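# Push the tray side guide against the paper stack

## Task

Push the paper tray's side guide inward until the paper stack sits squarely and flat against the tray wall facing the guide. The guide must end up latched in the closest notch, in contact or almost in contact with the stack along its whole length, without pinching it. The attempt fails if the guide is pressed very hard or moved very fast, or if the stack is shoved sideways beyond the tray walls. The result only counts if it stays in place without the robot holding it. Release the guide and move the grippers away at the end.

## Robot and tools

Robot: two xArm6 arms, each with a parallel two-finger gripper, named left_arm and right_arm. These are only names: left_arm sits on the +y side of the table, right_arm on the -y side. Bases in the scene frame: left_arm at (0, +0.276, +0.155) m, quat_wxyz (+0.962, -0.271, +0.013, +0.019); right_arm at (-0.002, -0.279, +0.155) m, quat_wxyz (+0.961, +0.270, +0.032, +0.048). Mounting plates and the metal frame behind the arms are fixed obstacles and count as part of the nearby arm for "too close" checks.

Frame: one scene frame for everything. Origin on the table top midway between the arms, +x out over the table, +z up. Gripper frame: fingers point along the gripper's +z, open and close along its y. end_effector_position is the point between the pads when closed, about 2 cm short of the fingertips; closing pushes the tips about 10 mm further along +z.

Row layout (used by both motion tools): always 16 numbers, one flat list covering both arms even if only one moves: left_arm x, y, z, qw, qx, qy, qz, opening, then right_arm x, y, z, qw, qx, qy, qz, opening. x, y, z are an absolute target position of that gripper's end_effector_position in metres, scene frame; the quaternion is an absolute target orientation, w first, scene frame. So each row is a pose for each arm, not an offset. Opening runs from -1 (closed) to +1 (fully open, 0.084 m). A target more than 0.6 m from the arm's last reported position along any gripper axis is refused and nothing is sent. Each control step the command is clipped to within 70 mm and 16 degrees of the measured pose; position wins over orientation if both cannot be met. To hold an orientation, repeat the same target quaternion every time rather than copying a drifted reported one. An arm meant to stay still should get its last reported whole pose and its intended opening in every call.

Tools:
- execute_actions: {"actions": [...], "pictures": bool}. An empty list just returns the state (LOOK). One action {"rows": [[16 numbers], ...], "steps": n} runs up to 15 control steps of 1/30 s (default 15); each row covers one step, the last row repeats if rows run out. A wait {"steps": n} (up to 300) sends nothing and returns n steps after the previous result, counting your reply time. Only one item per call.
- move: {"target": [16 numbers], "speed": m/s from 0.002 to 0.5, default 0.25; turning capped at twice that in rad/s}. Drives each gripper in a straight line toward its pose; both paths finish together, lasting 0.5 to 10 s (cut at 10 s). Openings are sent at the start. It does not avoid obstacles or the other arm; grippers lag, drift and can exceed the speed near full arm extension. Faster contact and targets set deeper past the contact mean harder pushes. The result adds a "move:" line giving the ending (done, off_target, moving, held, fault) and any limits (paced = pose clipped; held = some steps blocked, after which the arm may jump faster), plus each gripper's distance from its pose.
- wait: {"seconds": 0 to 10}; sends nothing new.
- zoom_image: {"camera": cam_low | cam_left_wrist | cam_right_wrist, "region": [x0, y0, x1, y1]} pixels from top-left of the 504x504 image, at most 504 by 504.
- show_instructions: shows the reference pages. read_manual: licence texts only.
- finished_scene: {"scene": n}; ends and grades the current scene, irreversible.

Results: a state line per arm with gripper position (m), quaternion and velocities (m/s, rad/s); printed hand position can be off, more at long reach. grip_measured is the actual finger opening on the command scale; to hold something command clearly below it. "Hand target" shows where the controller is steering. HELD marks steps where a row (or part) was not sent; "pose unreachable" means the clearance check altered or blocked a command. Joint torques are raw drive outputs with per-arm offsets and noise. MOTOR HOT appears from 65 °C; at 80 °C the arm is braked (OVER-TEMPERATURE FAULT). TORQUE FAULT: a joint hitting its load limit (waist and shoulder 46, elbow and forearm roll 27.6, wrist pitch and roll 18.4 N m) makes that arm back off, freeze 10 s and drop the rest of the call. Cameras: cam_low, cam_left_wrist, cam_right_wrist, all 504x504; pictures come with every result unless pictures is false. The simulation keeps running while replies are being written.

Avoid: pushing the guide hard or quickly (use low move speeds and targets only slightly past contact), shoving the paper out past the tray walls, arms colliding or pressing each other, and knocking anything off the table. Something may occasionally nudge a loose object. Finish by opening the gripper and backing away so the guide stays latched by itself.

Each tool is called after ">>>" as name(argument=value, ...), one argument or row to a line, values as JSON.

## Session

>>> execute_actions(
  actions=[],
)

>>> show_instructions(
)

Scene clock: 0.00 s of 4100.00 s.
left_arm: end_effector_position=(+0.6273, +0.7020, +0.1490) grip_measured=+1.00 end_effector_quat_wxyz=(-0.001, +0.810, -0.587, +0.003) end_effector_velocity=(-0.000, +0.000, +0.000) end_effector_angular_velocity=(-0.000, -0.000, +0.001) | right_arm: end_effector_position=(+0.7426, -0.6866, +0.2452) grip_measured=+1.00 end_effector_quat_wxyz=(+0.559, +0.598, +0.524, +0.235) end_effector_velocity=(-0.000, -0.001, +0.001) end_effector_angular_velocity=(-0.001, -0.001, -0.000)
Joint positions: left_arm=[ 0.342  0.777 -2.123  0.545  1.16   1.464  0.084] | right_arm=[-0.449  0.488 -1.59  -2.858  0.555  0.556  0.084]
Joint velocities: left_arm=[ 0.001 -0.    -0.    -0.    -0.    -0.     0.   ] | right_arm=[-0.    -0.001 -0.    -0.001  0.     0.     0.   ]
Joint torques (N m, as the arm reports them, + toward a larger angle): no reading
Motor temperatures (°C, as the motors report them): left_arm=[32 33 33 31 35 31] | right_arm=[33 31 33 28 33 34]
Hand target (left_arm): +0.627, +0.702, +0.149; -0.001, +0.810, -0.587, +0.003
Hand target (right_arm): +0.743, -0.687, +0.245; +0.559, +0.598, +0.524, +0.235

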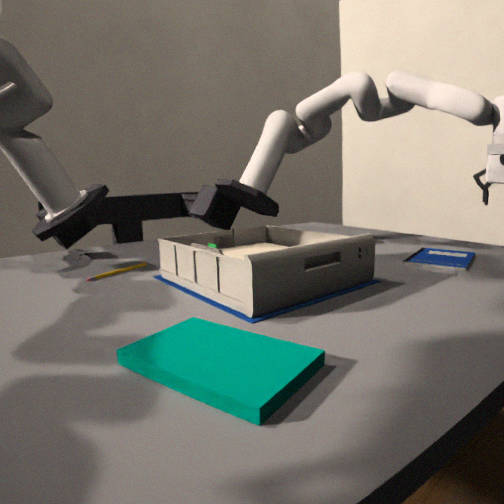

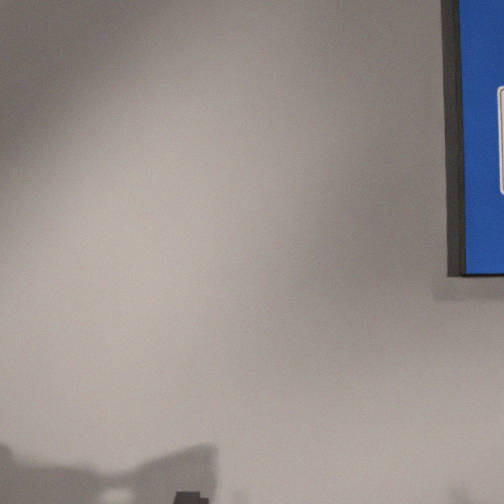

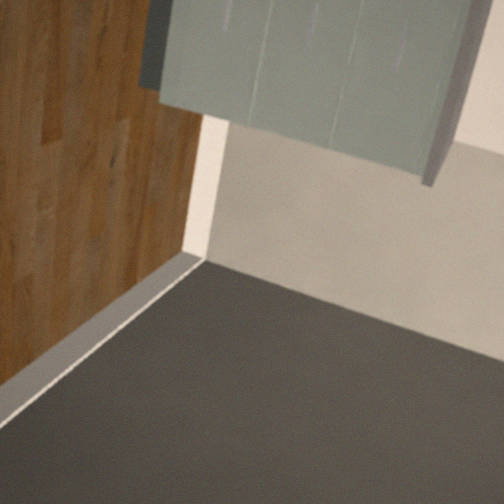

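Reference images for this scene: manual page 1, manual page 2, manual page 3, manual page 4, manual page 5, manual page 6.

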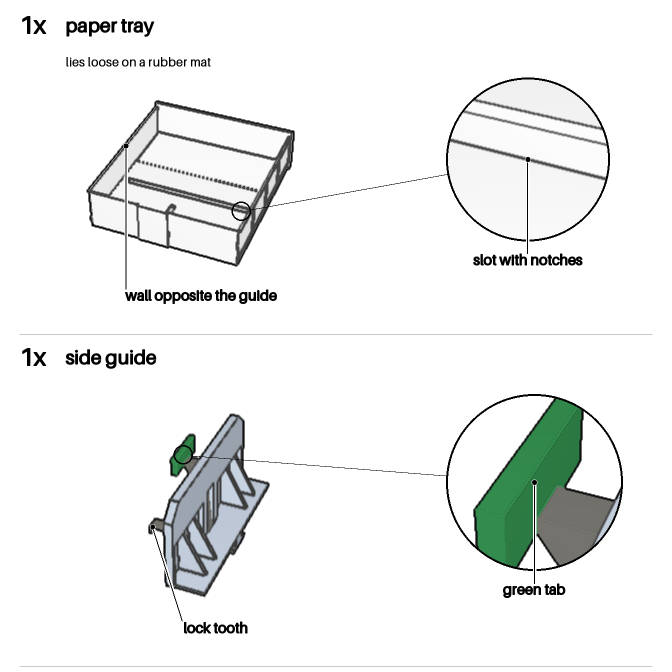

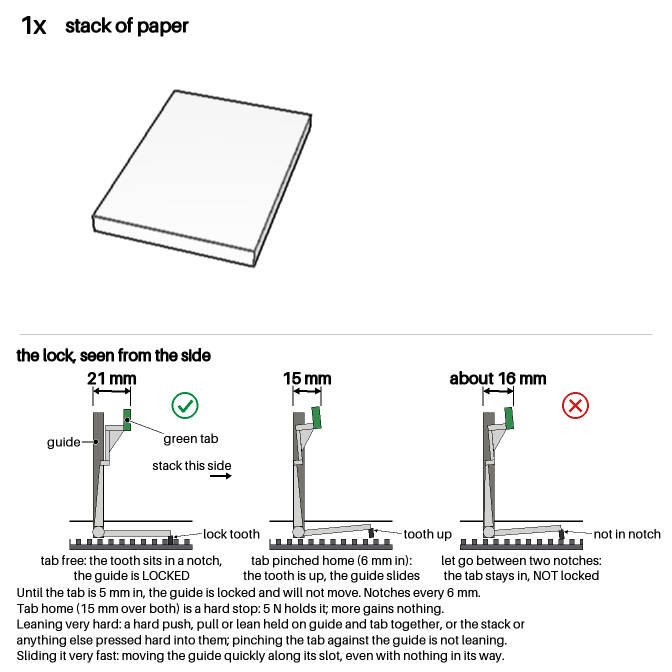

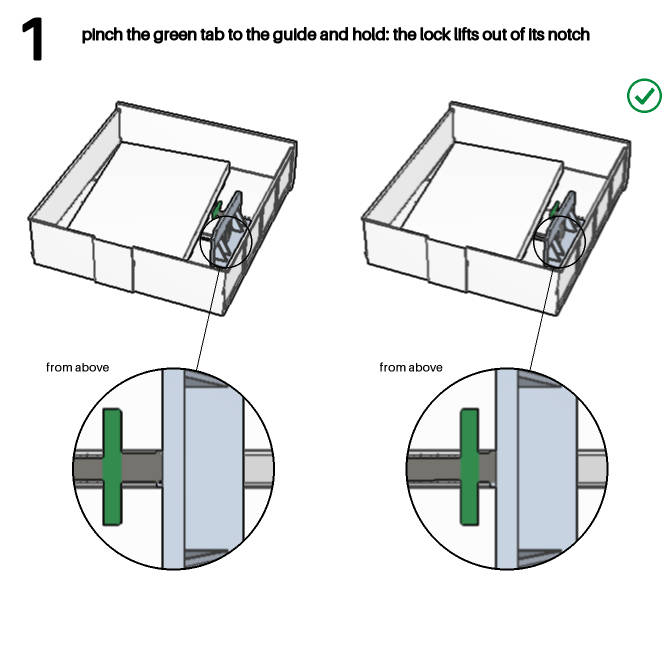

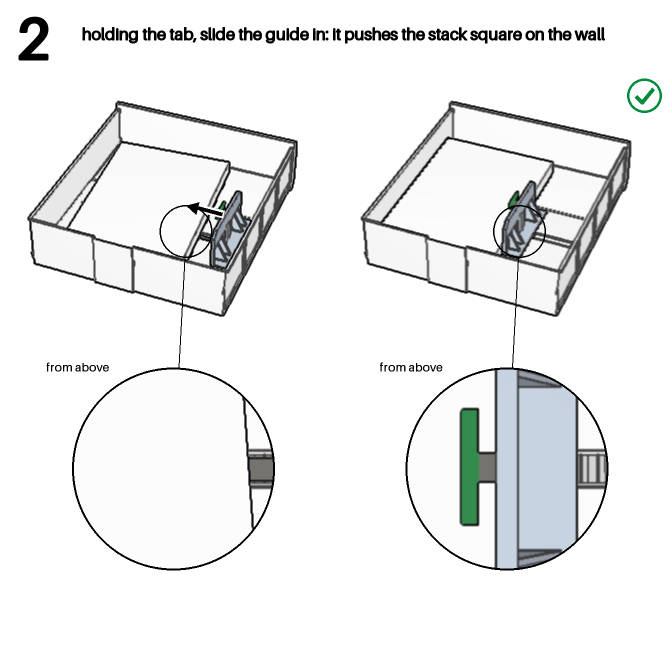

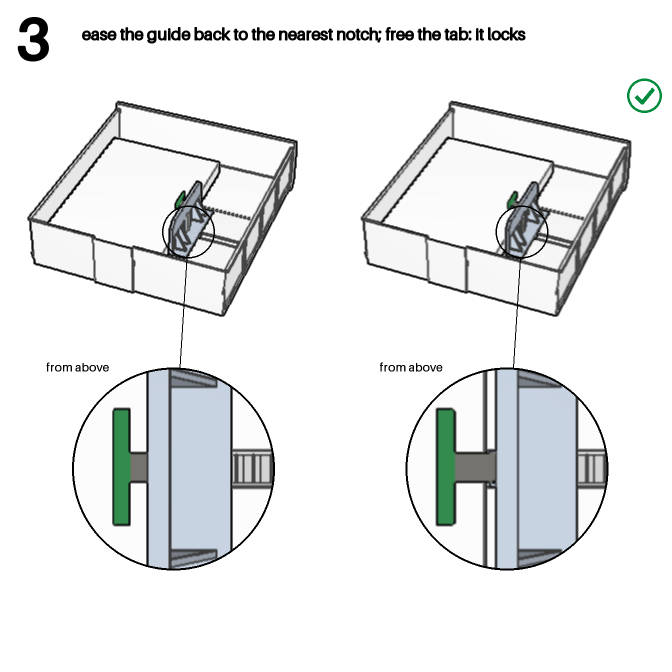

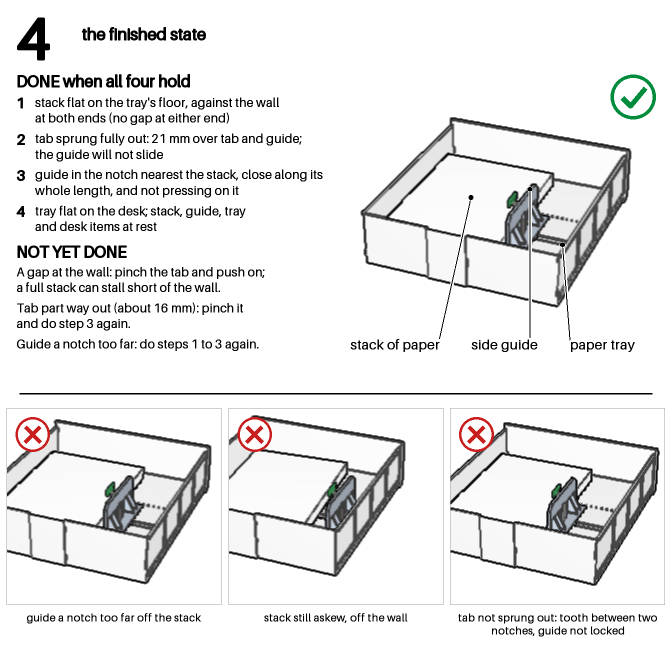

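>>> move(
  target=[0.6273,0.7020,0.149,0,0.81,-0.587,0,1,0.40,-0.10,0.42,0,1,0,0,0.1],
)

Scene clock: 6.93 s of 4100.00 s.
left_arm: end_effector_position=(+0.6273, +0.7020, +0.1490) grip_measured=+1.00 end_effector_quat_wxyz=(-0.000, +0.810, -0.587, -0.000) end_effector_velocity=(-0.001, +0.001, -0.001) end_effector_angular_velocity=(+0.000, +0.002, +0.001) | right_arm: end_effector_position=(+0.3986, -0.1007, +0.4197) grip_measured=+0.09 end_effector_quat_wxyz=(-0.001, +1.000, +0.001, +0.000) end_effector_velocity=(-0.001, +0.002, +0.001) end_effector_angular_velocity=(+0.005, +0.001, -0.004)
Joint positions: left_arm=[ 0.34   0.785 -2.137  0.547  1.172  1.464  0.084] | right_arm=[ 0.769  0.365 -1.421 -0.414  1.441  1.002  0.048]
Joint velocities: left_arm=[ 0.001  0.     0.001  0.001  0.001 -0.     0.   ] | right_arm=[ 0.003  0.001 -0.002  0.004 -0.002  0.005  0.   ]
Joint torques (N m, as the arm reports them, + toward a larger angle): left_arm=[-18.61 -30.69 -12.52  -0.39  -1.59  -0.01] | right_arm=[  8.06 -21.21 -15.81  -0.62  -0.87   0.26]
Motor temperatures (°C, as the motors report them): left_arm=[32 33 33 31 35 31] | right_arm=[33 31 34 28 33 34]
Hand target (left_arm): +0.627, +0.702, +0.149; -0.000, +0.810, -0.587, -0.000
Hand target (right_arm): +0.398, -0.100, +0.420; -0.001, +1.000, +0.001, +0.000
Off the commanded pose (left_arm): 0.000 m, 0 deg.
Off the commanded pose (right_arm): 0.002 m, 0 deg.
move: done

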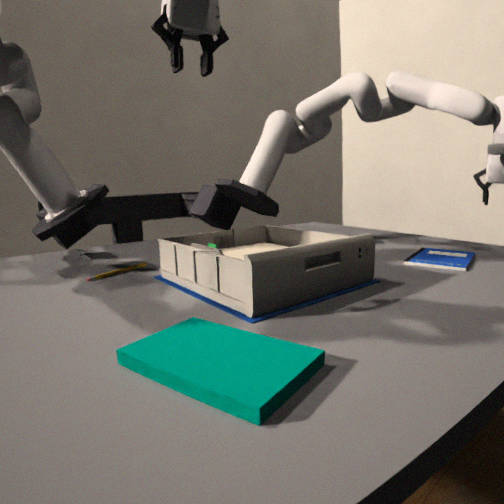

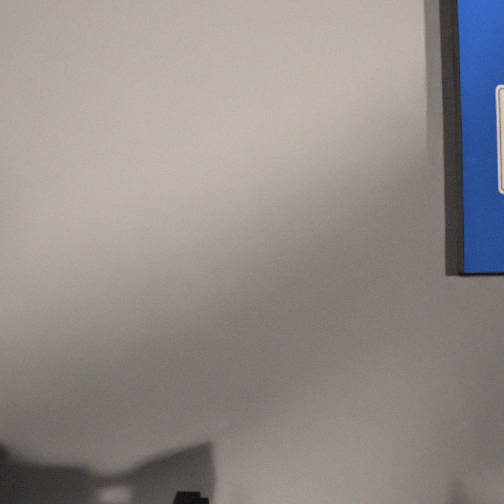

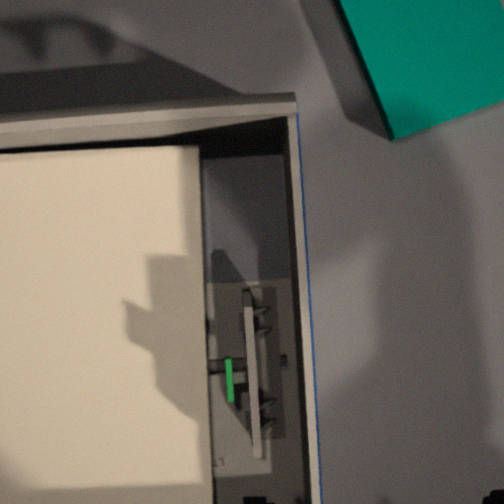

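>>> move(
  target=[0.6273,0.7020,0.149,0,0.81,-0.587,0,1,0.369,-0.060,0.13,0,0.9995,0.032,0,0.1],
)

Scene clock: 15.53 s of 4100.00 s.
left_arm: end_effector_position=(+0.6273, +0.7020, +0.1490) grip_measured=+1.00 end_effector_quat_wxyz=(-0.000, +0.810, -0.587, -0.000) end_effector_velocity=(-0.000, +0.001, +0.001) end_effector_angular_velocity=(-0.000, -0.001, +0.001) | right_arm: end_effector_position=(+0.3697, -0.0598, +0.1304) grip_measured=+0.09 end_effector_quat_wxyz=(-0.000, +0.999, +0.032, +0.000) end_effector_velocity=(-0.000, +0.000, -0.003) end_effector_angular_velocity=(-0.003, +0.001, +0.001)
Joint positions: left_arm=[ 0.34   0.785 -2.137  0.547  1.172  1.464  0.084] | right_arm=[ 0.547  0.723 -1.067 -0.736  0.764  1.229  0.048]
Joint velocities: left_arm=[ 0.001 -0.002  0.001 -0.001 -0.001 -0.    -0.   ] | right_arm=[-0.002  0.008 -0.003 -0.005 -0.002  0.003  0.   ]
Joint torques (N m, as the arm reports them, + toward a larger angle): left_arm=[-18.8  -30.98 -12.5   -0.46  -1.56  -0.02] | right_arm=[  9.38 -26.12 -11.98  -0.59  -0.69   0.32]
Motor temperatures (°C, as the motors report them): left_arm=[32 33 34 31 35 31] | right_arm=[33 31 34 28 33 34]
Hand target (left_arm): +0.627, +0.702, +0.149; -0.000, +0.810, -0.587, -0.000
Hand target (right_arm): +0.370, -0.060, +0.130; +0.000, +0.999, +0.032, +0.000
Off the commanded pose (left_arm): 0.000 m, 0 deg.
Off the commanded pose (right_arm): 0.001 m, 0 deg.
After step 90, 3.80 s passed at rest.
move: done

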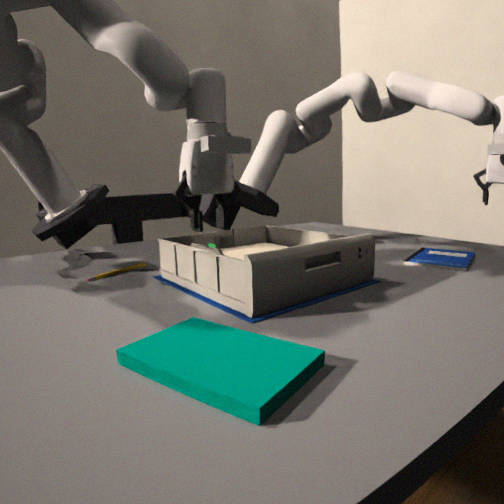

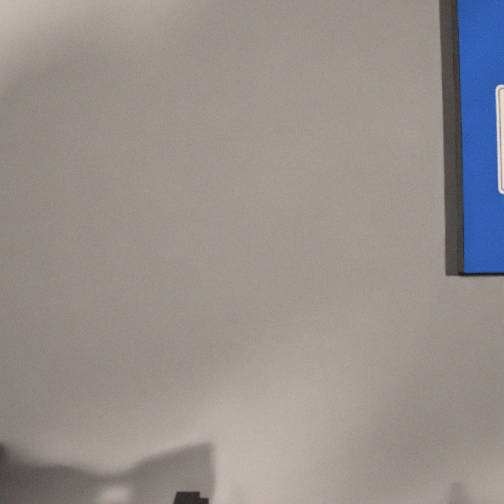

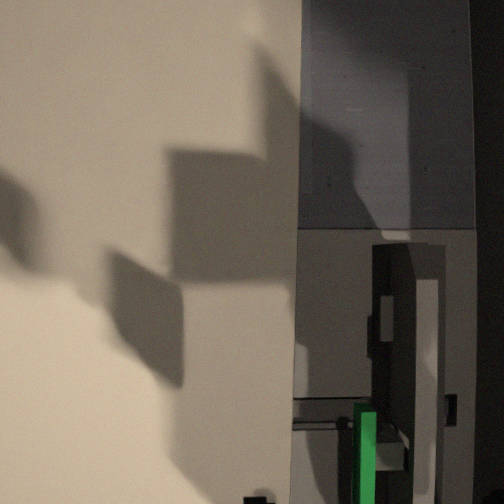

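>>> move(
  target=[0.6273,0.7020,0.149,0,0.81,-0.587,0,1,0.378,-0.067,0.073,0,0.9995,0.032,0,0.1],
  speed=0.06,
)

>>> move(
  target=[0.6273,0.7020,0.149,0,0.81,-0.587,0,1,0.378,-0.067,0.072,0,0.9995,0.032,0,-0.85],
  speed=0.01,
)

Scene clock: 20.83 s of 4100.00 s.
left_arm: end_effector_position=(+0.6273, +0.7020, +0.1490) grip_measured=+1.00 end_effector_quat_wxyz=(+0.000, +0.810, -0.587, +0.000) end_effector_velocity=(-0.000, +0.001, -0.001) end_effector_angular_velocity=(+0.000, -0.001, +0.001) | right_arm: end_effector_position=(+0.3782, -0.0669, +0.0733) grip_measured=+0.09 end_effector_quat_wxyz=(-0.000, +0.999, +0.032, +0.000) end_effector_velocity=(-0.001, -0.000, -0.003) end_effector_angular_velocity=(-0.001, +0.001, +0.001)
Joint positions: left_arm=[ 0.34   0.785 -2.137  0.547  1.172  1.464  0.084] | right_arm=[ 0.45   0.843 -1.103 -0.873  0.685  1.289  0.048]
Joint velocities: left_arm=[ 0.002  0.     0.     0.    -0.002  0.001 -0.   ] | right_arm=[-0.003  0.005 -0.001 -0.005 -0.002  0.002  0.   ]
Joint torques (N m, as the arm reports them, + toward a larger angle): left_arm=[-18.75 -30.97 -12.53  -0.42  -1.6   -0.08] | right_arm=[  9.79 -26.64  -9.9   -0.86  -0.51   0.39]
Motor temperatures (°C, as the motors report them): left_arm=[32 33 34 31 35 31] | right_arm=[33 31 34 28 33 34]
Hand target (left_arm): +0.627, +0.702, +0.149; -0.000, +0.810, -0.587, +0.000
Hand target (right_arm): +0.378, -0.067, +0.073; +0.000, +0.999, +0.032, +0.000
Off the commanded pose (left_arm): 0.000 m, 0 deg.
Off the commanded pose (right_arm): 0.000 m, 0 deg.
After step 90, 0.93 s passed at rest.
move: done

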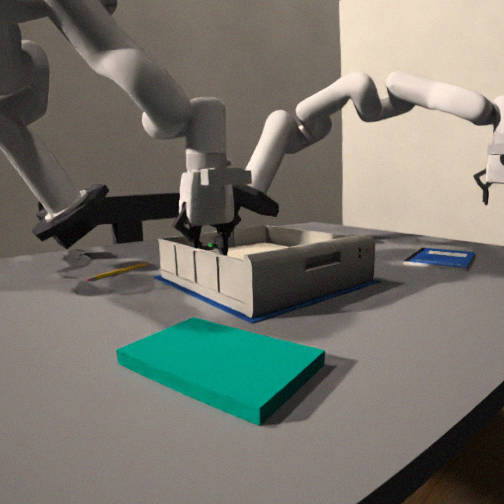

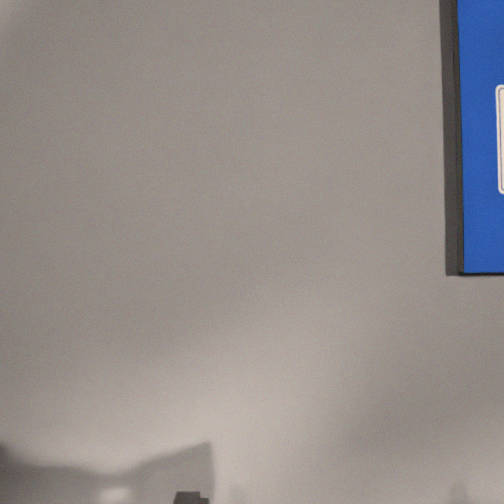

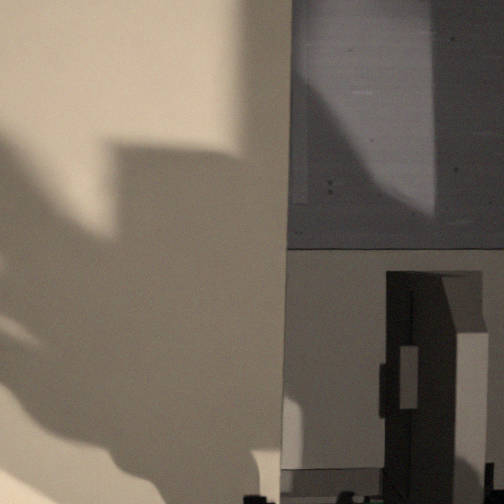

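Scene clock: 21.53 s of 4100.00 s.
left_arm: end_effector_position=(+0.6273, +0.7020, +0.1490) grip_measured=+1.00 end_effector_quat_wxyz=(-0.000, +0.810, -0.587, +0.000) end_effector_velocity=(-0.001, +0.001, +0.000) end_effector_angular_velocity=(+0.003, +0.001, +0.000) | right_arm: end_effector_position=(+0.3785, -0.0690, +0.0723) grip_measured=-0.55 end_effector_quat_wxyz=(+0.004, +0.999, +0.031, -0.000) end_effector_velocity=(+0.000, -0.000, -0.005) end_effector_angular_velocity=(-0.001, +0.004, +0.001)
Joint positions: left_arm=[ 0.34   0.785 -2.137  0.547  1.172  1.464  0.084] | right_arm=[ 0.449  0.844 -1.104 -0.876  0.692  1.291  0.02 ]
Joint velocities: left_arm=[ 0.001 -0.002  0.001  0.003  0.001 -0.001 -0.   ] | right_arm=[-0.007  0.012 -0.007 -0.005 -0.002 -0.     0.   ]
Joint torques (N m, as the arm reports them, + toward a larger angle): left_arm=[-18.55 -30.87 -12.53  -0.38  -1.67   0.01] | right_arm=[ 11.99 -10.29 -12.38  -0.36  -7.4    0.52]
Motor temperatures (°C, as the motors report them): left_arm=[32 33 34 31 35 31] | right_arm=[33 31 34 28 33 34]
Hand target (left_arm): +0.627, +0.702, +0.149; -0.000, +0.810, -0.587, +0.000
Hand target (right_arm): +0.378, -0.067, +0.072; +0.000, +0.999, +0.032, -0.000
Off the commanded pose (left_arm): 0.000 m, 0 deg.
Off the commanded pose (right_arm): 0.002 m, 0 deg.
move: done

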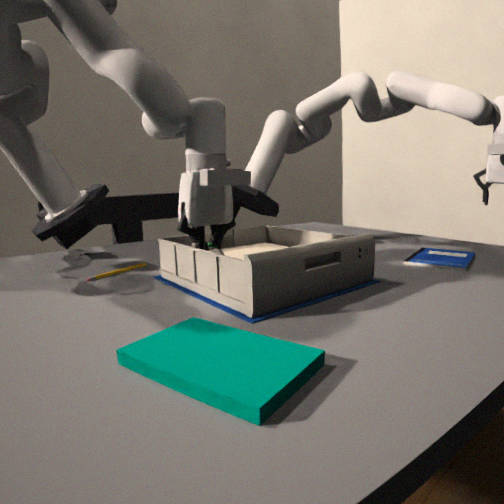

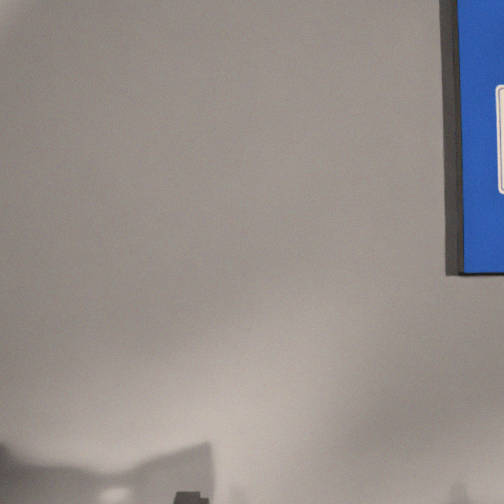

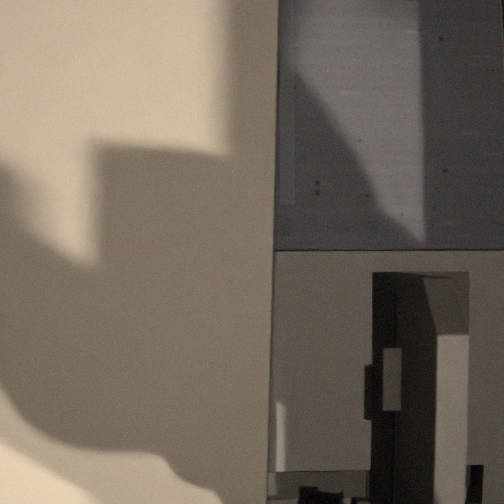

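>>> move(
  target=[0.6273,0.7020,0.149,0,0.81,-0.587,0,1,0.378,-0.071,0.075,0,0.9995,0.032,0,-0.85],
  speed=0.01,
)

Scene clock: 24.10 s of 4100.00 s.
left_arm: end_effector_position=(+0.6273, +0.7020, +0.1490) grip_measured=+1.00 end_effector_quat_wxyz=(+0.000, +0.810, -0.587, +0.000) end_effector_velocity=(+0.001, -0.001, +0.000) end_effector_angular_velocity=(-0.001, -0.002, -0.001) | right_arm: end_effector_position=(+0.3748, -0.0706, +0.0728) grip_measured=-0.66 end_effector_quat_wxyz=(+0.001, +0.999, +0.033, -0.002) end_effector_velocity=(+0.002, -0.009, +0.002) end_effector_angular_velocity=(-0.014, +0.002, -0.006)
Joint positions: left_arm=[ 0.34   0.785 -2.137  0.547  1.172  1.464  0.084] | right_arm=[ 0.447  0.834 -1.088 -0.875  0.683  1.287  0.015]
Joint velocities: left_arm=[-0.002  0.    -0.    -0.001 -0.001  0.    -0.   ] | right_arm=[-0.008 -0.015  0.008 -0.     0.018 -0.004  0.   ]
Joint torques (N m, as the arm reports them, + toward a larger angle): left_arm=[-18.76 -30.75 -12.56  -0.44  -1.61  -0.04] | right_arm=[ 13.08 -30.59 -10.34  -0.46  -0.89  -0.42]
Motor temperatures (°C, as the motors report them): left_arm=[32 33 34 31 35 31] | right_arm=[33 31 34 28 33 34]
Hand target (left_arm): +0.627, +0.702, +0.149; -0.000, +0.810, -0.587, +0.000
Hand target (right_arm): +0.378, -0.071, +0.075; +0.000, +0.999, +0.032, +0.000
Off the commanded pose (left_arm): 0.000 m, 0 deg.
Off the commanded pose (right_arm): 0.004 m, 0 deg.
move: off_target (right_arm)

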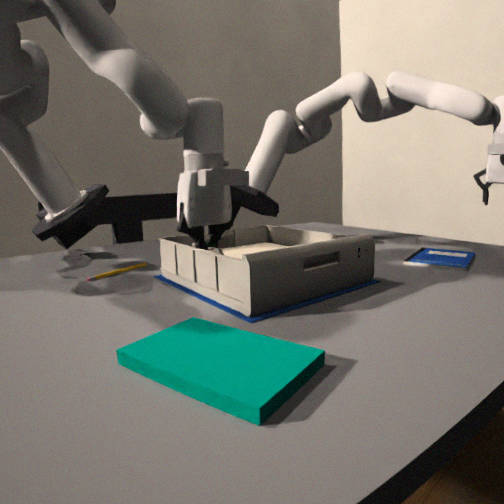

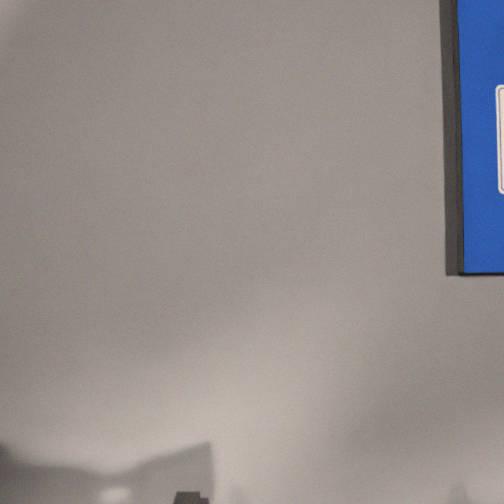

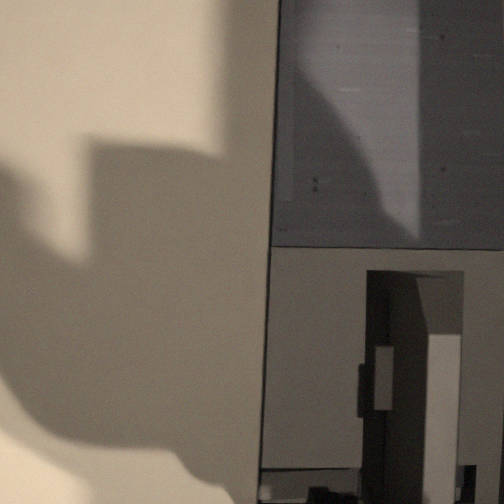

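>>> move(
  target=[0.6273,0.7020,0.149,0,0.81,-0.587,0,1,0.3725,-0.030,0.072,0,0.9995,0.032,0,-0.85],
  speed=0.018,
)

Scene clock: 32.83 s of 4100.00 s.
left_arm: end_effector_position=(+0.6273, +0.7020, +0.1490) grip_measured=+1.00 end_effector_quat_wxyz=(-0.000, +0.810, -0.587, +0.000) end_effector_velocity=(+0.001, -0.000, +0.001) end_effector_angular_velocity=(+0.000, -0.002, +0.001) | right_arm: end_effector_position=(+0.3731, -0.0300, +0.0727) grip_measured=-0.66 end_effector_quat_wxyz=(-0.000, +0.999, +0.032, +0.001) end_effector_velocity=(-0.001, +0.002, -0.000) end_effector_angular_velocity=(-0.001, +0.002, +0.001)
Joint positions: left_arm=[ 0.34   0.785 -2.137  0.547  1.172  1.464  0.084] | right_arm=[ 0.517  0.927 -1.194 -0.817  0.703  1.299  0.015]
Joint velocities: left_arm=[-0.001 -0.    -0.001 -0.     0.    -0.    -0.   ] | right_arm=[ 0.004  0.006 -0.005  0.005  0.002 -0.    -0.   ]
Joint torques (N m, as the arm reports them, + toward a larger angle): left_arm=[-18.44 -30.94 -12.61  -0.45  -1.63  -0.03] | right_arm=[ 13.98 -27.22  -9.62  -0.57  -1.73   0.27]
Motor temperatures (°C, as the motors report them): left_arm=[32 33 34 31 35 31] | right_arm=[33 31 34 28 33 34]
Hand target (left_arm): +0.627, +0.702, +0.149; +0.000, +0.810, -0.587, -0.000
Hand target (right_arm): +0.372, -0.030, +0.072; -0.000, +0.999, +0.032, -0.000
Off the commanded pose (left_arm): 0.000 m, 0 deg.
Off the commanded pose (right_arm): 0.001 m, 0 deg.
After step 90, 3.17 s passed at rest.
move: done

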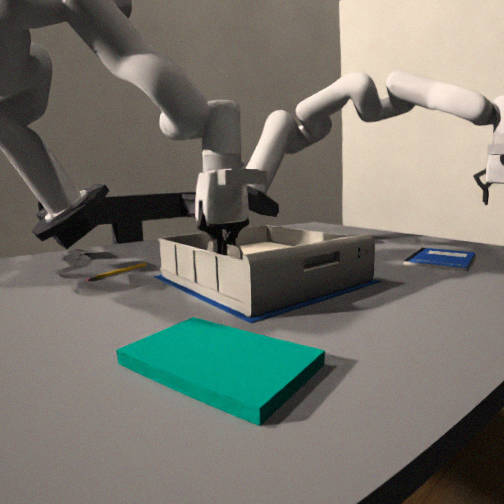

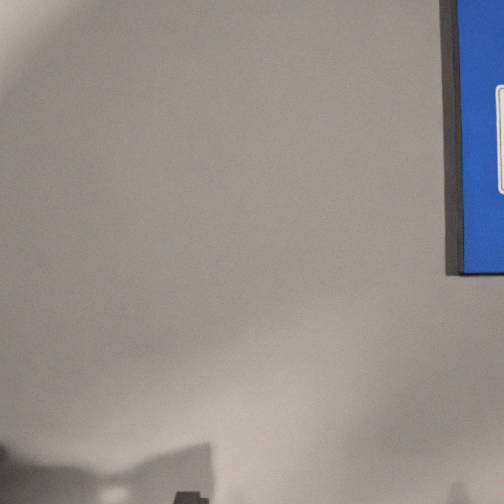

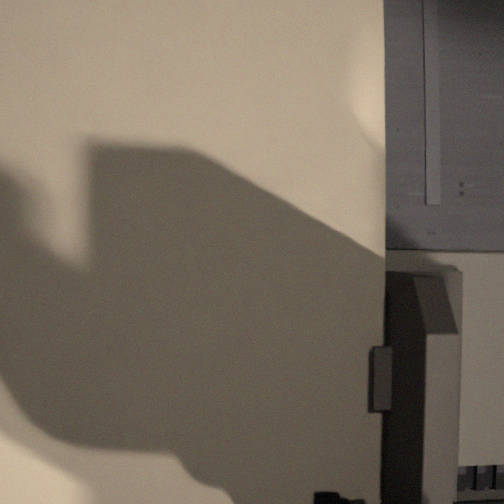

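>>> move(
  target=[0.6273,0.7020,0.149,0,0.81,-0.587,0,1,0.3715,-0.014,0.0705,0,0.9995,0.032,0,-0.85],
  speed=0.012,
)

Scene clock: 36.97 s of 4100.00 s.
left_arm: end_effector_position=(+0.6273, +0.7020, +0.1490) grip_measured=+1.00 end_effector_quat_wxyz=(+0.000, +0.810, -0.587, -0.000) end_effector_velocity=(-0.000, +0.001, +0.000) end_effector_angular_velocity=(+0.001, -0.001, +0.002) | right_arm: end_effector_position=(+0.3716, -0.0161, +0.0704) grip_measured=-0.23 end_effector_quat_wxyz=(+0.004, +0.999, +0.032, -0.001) end_effector_velocity=(-0.001, +0.000, -0.001) end_effector_angular_velocity=(+0.001, +0.002, +0.002)
Joint positions: left_arm=[ 0.34   0.785 -2.137  0.547  1.172  1.464  0.084] | right_arm=[ 0.542  0.968 -1.243 -0.792  0.722  1.299  0.034]
Joint velocities: left_arm=[ 0.002 -0.001 -0.     0.    -0.001 -0.    -0.   ] | right_arm=[-0.     0.002  0.002 -0.    -0.003 -0.     0.001]
Joint torques (N m, as the arm reports them, + toward a larger angle): left_arm=[-18.68 -30.91 -12.62  -0.38  -1.61   0.  ] | right_arm=[15.44 -6.81 -7.5   0.3  -7.68  0.08]
Motor temperatures (°C, as the motors report them): left_arm=[32 33 34 31 35 31] | right_arm=[33 31 34 28 33 34]
Hand target (left_arm): +0.627, +0.702, +0.149; +0.000, +0.810, -0.587, -0.000
Hand target (right_arm): +0.371, -0.014, +0.071; +0.000, +0.999, +0.032, -0.000
Off the commanded pose (left_arm): 0.000 m, 0 deg.
Off the commanded pose (right_arm): 0.002 m, 0 deg.
move: done

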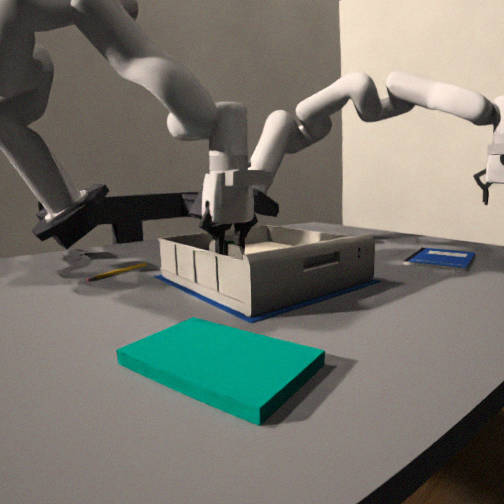

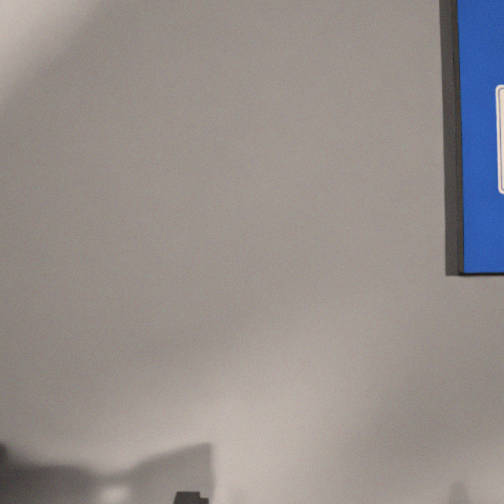

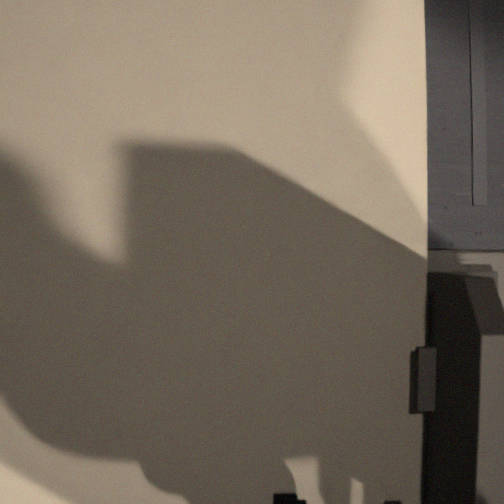

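>>> move(
  target=[0.6273,0.7020,0.149,0,0.81,-0.587,0,1,0.372,-0.023,0.076,0,0.9995,0.032,0,0.1],
  speed=0.02,
)

>>> move(
  target=[0.6273,0.7020,0.149,0,0.81,-0.587,0,1,0.372,-0.023,0.13,0,0.9995,0.032,0,0.1],
  speed=0.1,
)

>>> move(
  target=[0.6273,0.7020,0.149,0,0.81,-0.587,0,1,0.33,0.0,0.33,0,0.9995,0.032,0,0.1],
)

Scene clock: 42.13 s of 4100.00 s.
left_arm: end_effector_position=(+0.6273, +0.7020, +0.1490) grip_measured=+1.00 end_effector_quat_wxyz=(-0.000, +0.810, -0.587, +0.000) end_effector_velocity=(-0.000, +0.000, -0.000) end_effector_angular_velocity=(+0.000, +0.001, +0.000) | right_arm: end_effector_position=(+0.3718, -0.0228, +0.0758) grip_measured=+0.09 end_effector_quat_wxyz=(+0.000, +0.999, +0.032, -0.000) end_effector_velocity=(-0.000, -0.002, +0.001) end_effector_angular_velocity=(+0.001, +0.001, -0.001)
Joint positions: left_arm=[ 0.34   0.785 -2.137  0.547  1.172  1.464  0.084] | right_arm=[ 0.534  0.936 -1.212 -0.796  0.713  1.294  0.048]
Joint velocities: left_arm=[ 0.    -0.001  0.001  0.     0.    -0.     0.   ] | right_arm=[-0.002 -0.007  0.007  0.001 -0.001 -0.001 -0.   ]
Joint torques (N m, as the arm reports them, + toward a larger angle): left_arm=[-18.91 -30.77 -12.55  -0.33  -1.45  -0.07] | right_arm=[ 10.05 -28.66 -11.24  -0.76  -0.75   0.62]
Motor temperatures (°C, as the motors report them): left_arm=[32 33 34 31 35 31] | right_arm=[33 31 34 28 34 34]
Hand target (left_arm): +0.627, +0.702, +0.149; +0.000, +0.810, -0.587, +0.000
Hand target (right_arm): +0.372, -0.023, +0.076; +0.000, +0.999, +0.032, +0.000
Off the commanded pose (left_arm): 0.000 m, 0 deg.
Off the commanded pose (right_arm): 0.000 m, 0 deg.
After step 90, 1.40 s passed at rest.
move: done

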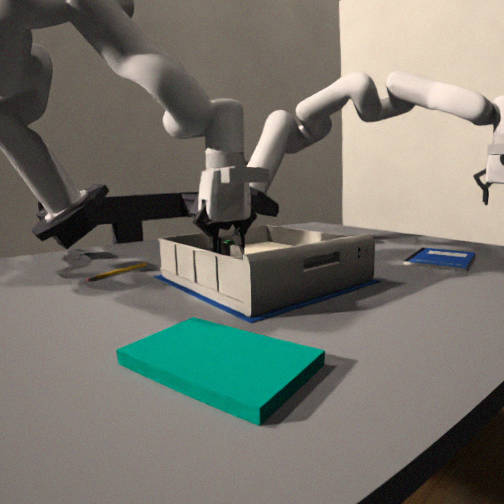

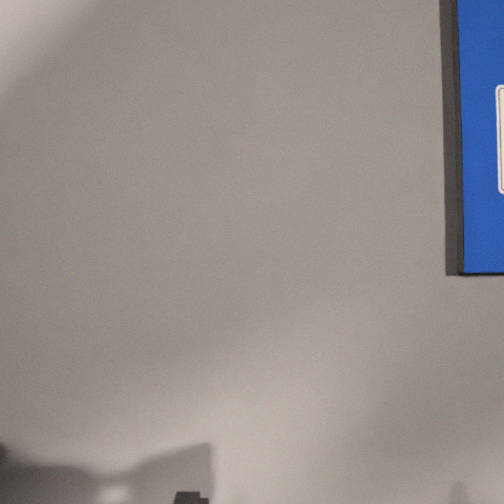

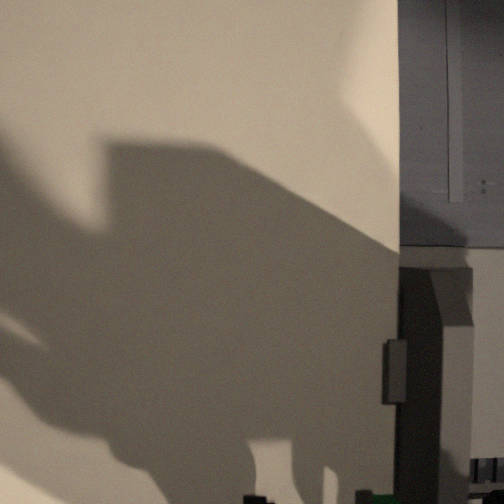

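Scene clock: 43.10 s of 4100.00 s.
left_arm: end_effector_position=(+0.6273, +0.7020, +0.1490) grip_measured=+1.00 end_effector_quat_wxyz=(+0.000, +0.810, -0.587, -0.000) end_effector_velocity=(-0.000, -0.001, -0.001) end_effector_angular_velocity=(+0.000, +0.002, -0.001) | right_arm: end_effector_position=(+0.3717, -0.0231, +0.1295) grip_measured=+0.09 end_effector_quat_wxyz=(+0.000, +0.999, +0.032, -0.000) end_effector_velocity=(+0.001, +0.000, +0.004) end_effector_angular_velocity=(+0.001, -0.001, -0.000)
Joint positions: left_arm=[ 0.34   0.785 -2.137  0.547  1.172  1.464  0.084] | right_arm=[ 0.599  0.821 -1.184 -0.687  0.791  1.229  0.048]
Joint velocities: left_arm=[ 0.     0.001  0.001  0.001 -0.    -0.    -0.   ] | right_arm=[ 0.004 -0.006 -0.001  0.005  0.005 -0.003 -0.   ]
Joint torques (N m, as the arm reports them, + toward a larger angle): left_arm=[-18.7  -30.91 -12.35  -0.37  -1.54  -0.01] | right_arm=[ 10.42 -27.96 -12.33  -0.63  -0.55   0.38]
Motor temperatures (°C, as the motors report them): left_arm=[32 33 34 31 35 31] | right_arm=[33 31 34 28 34 34]
Hand target (left_arm): +0.627, +0.702, +0.149; -0.000, +0.810, -0.587, -0.000
Hand target (right_arm): +0.372, -0.023, +0.130; -0.000, +0.999, +0.032, -0.000
Off the commanded pose (left_arm): 0.000 m, 0 deg.
Off the commanded pose (right_arm): 0.001 m, 0 deg.
move: done

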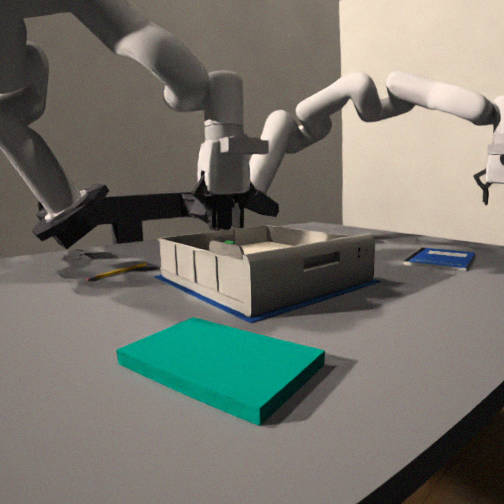

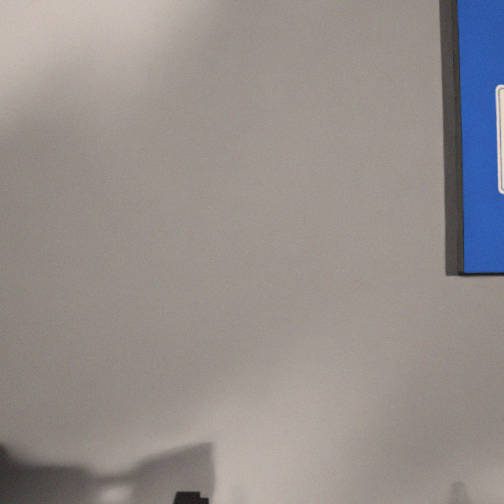

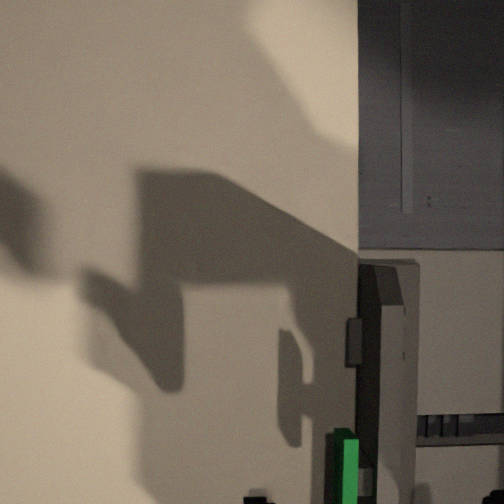

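Scene clock: 44.53 s of 4100.00 s.
left_arm: end_effector_position=(+0.6273, +0.7020, +0.1490) grip_measured=+1.00 end_effector_quat_wxyz=(+0.000, +0.810, -0.587, +0.000) end_effector_velocity=(-0.000, +0.001, +0.000) end_effector_angular_velocity=(-0.001, -0.001, +0.002) | right_arm: end_effector_position=(+0.3294, -0.0003, +0.3295) grip_measured=+0.09 end_effector_quat_wxyz=(+0.000, +0.999, +0.032, -0.000) end_effector_velocity=(+0.001, +0.001, +0.005) end_effector_angular_velocity=(+0.006, -0.004, -0.002)
Joint positions: left_arm=[ 0.34   0.785 -2.137  0.547  1.172  1.464  0.084] | right_arm=[ 0.882  0.561 -1.314 -0.395  1.2    1.146  0.048]
Joint velocities: left_arm=[ 0.002 -0.001  0.    -0.001 -0.     0.    -0.   ] | right_arm=[ 0.003 -0.003 -0.008  0.001  0.005 -0.    -0.   ]
Joint torques (N m, as the arm reports them, + toward a larger angle): left_arm=[-18.66 -30.79 -12.47  -0.36  -1.6   -0.03] | right_arm=[  7.74 -24.91 -16.05  -0.49  -0.81   0.47]
Motor temperatures (°C, as the motors report them): left_arm=[32 33 34 31 35 31] | right_arm=[33 31 34 28 33 34]
Hand target (left_arm): +0.627, +0.702, +0.149; +0.000, +0.810, -0.587, +0.000
Hand target (right_arm): +0.329, -0.000, +0.330; -0.000, +0.999, +0.032, -0.000
Off the commanded pose (left_arm): 0.000 m, 0 deg.
Off the commanded pose (right_arm): 0.001 m, 0 deg.
move: done

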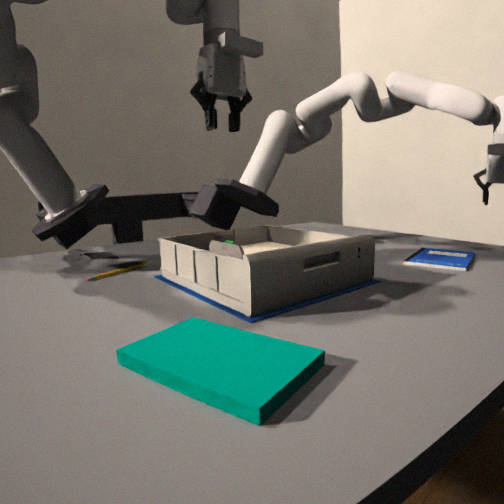

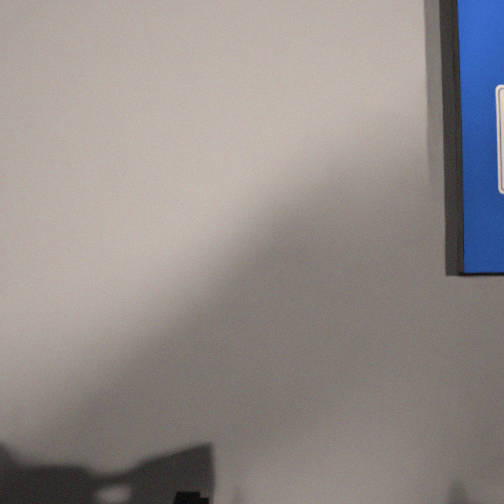

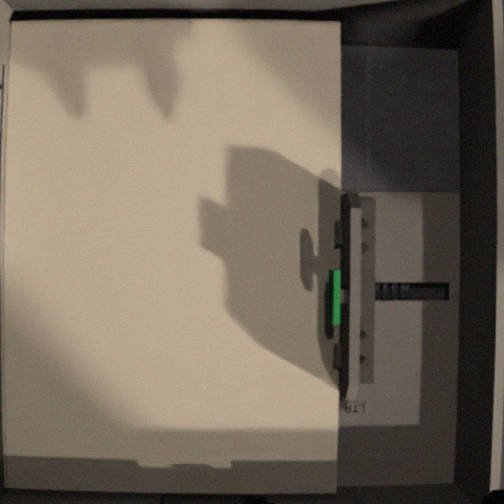

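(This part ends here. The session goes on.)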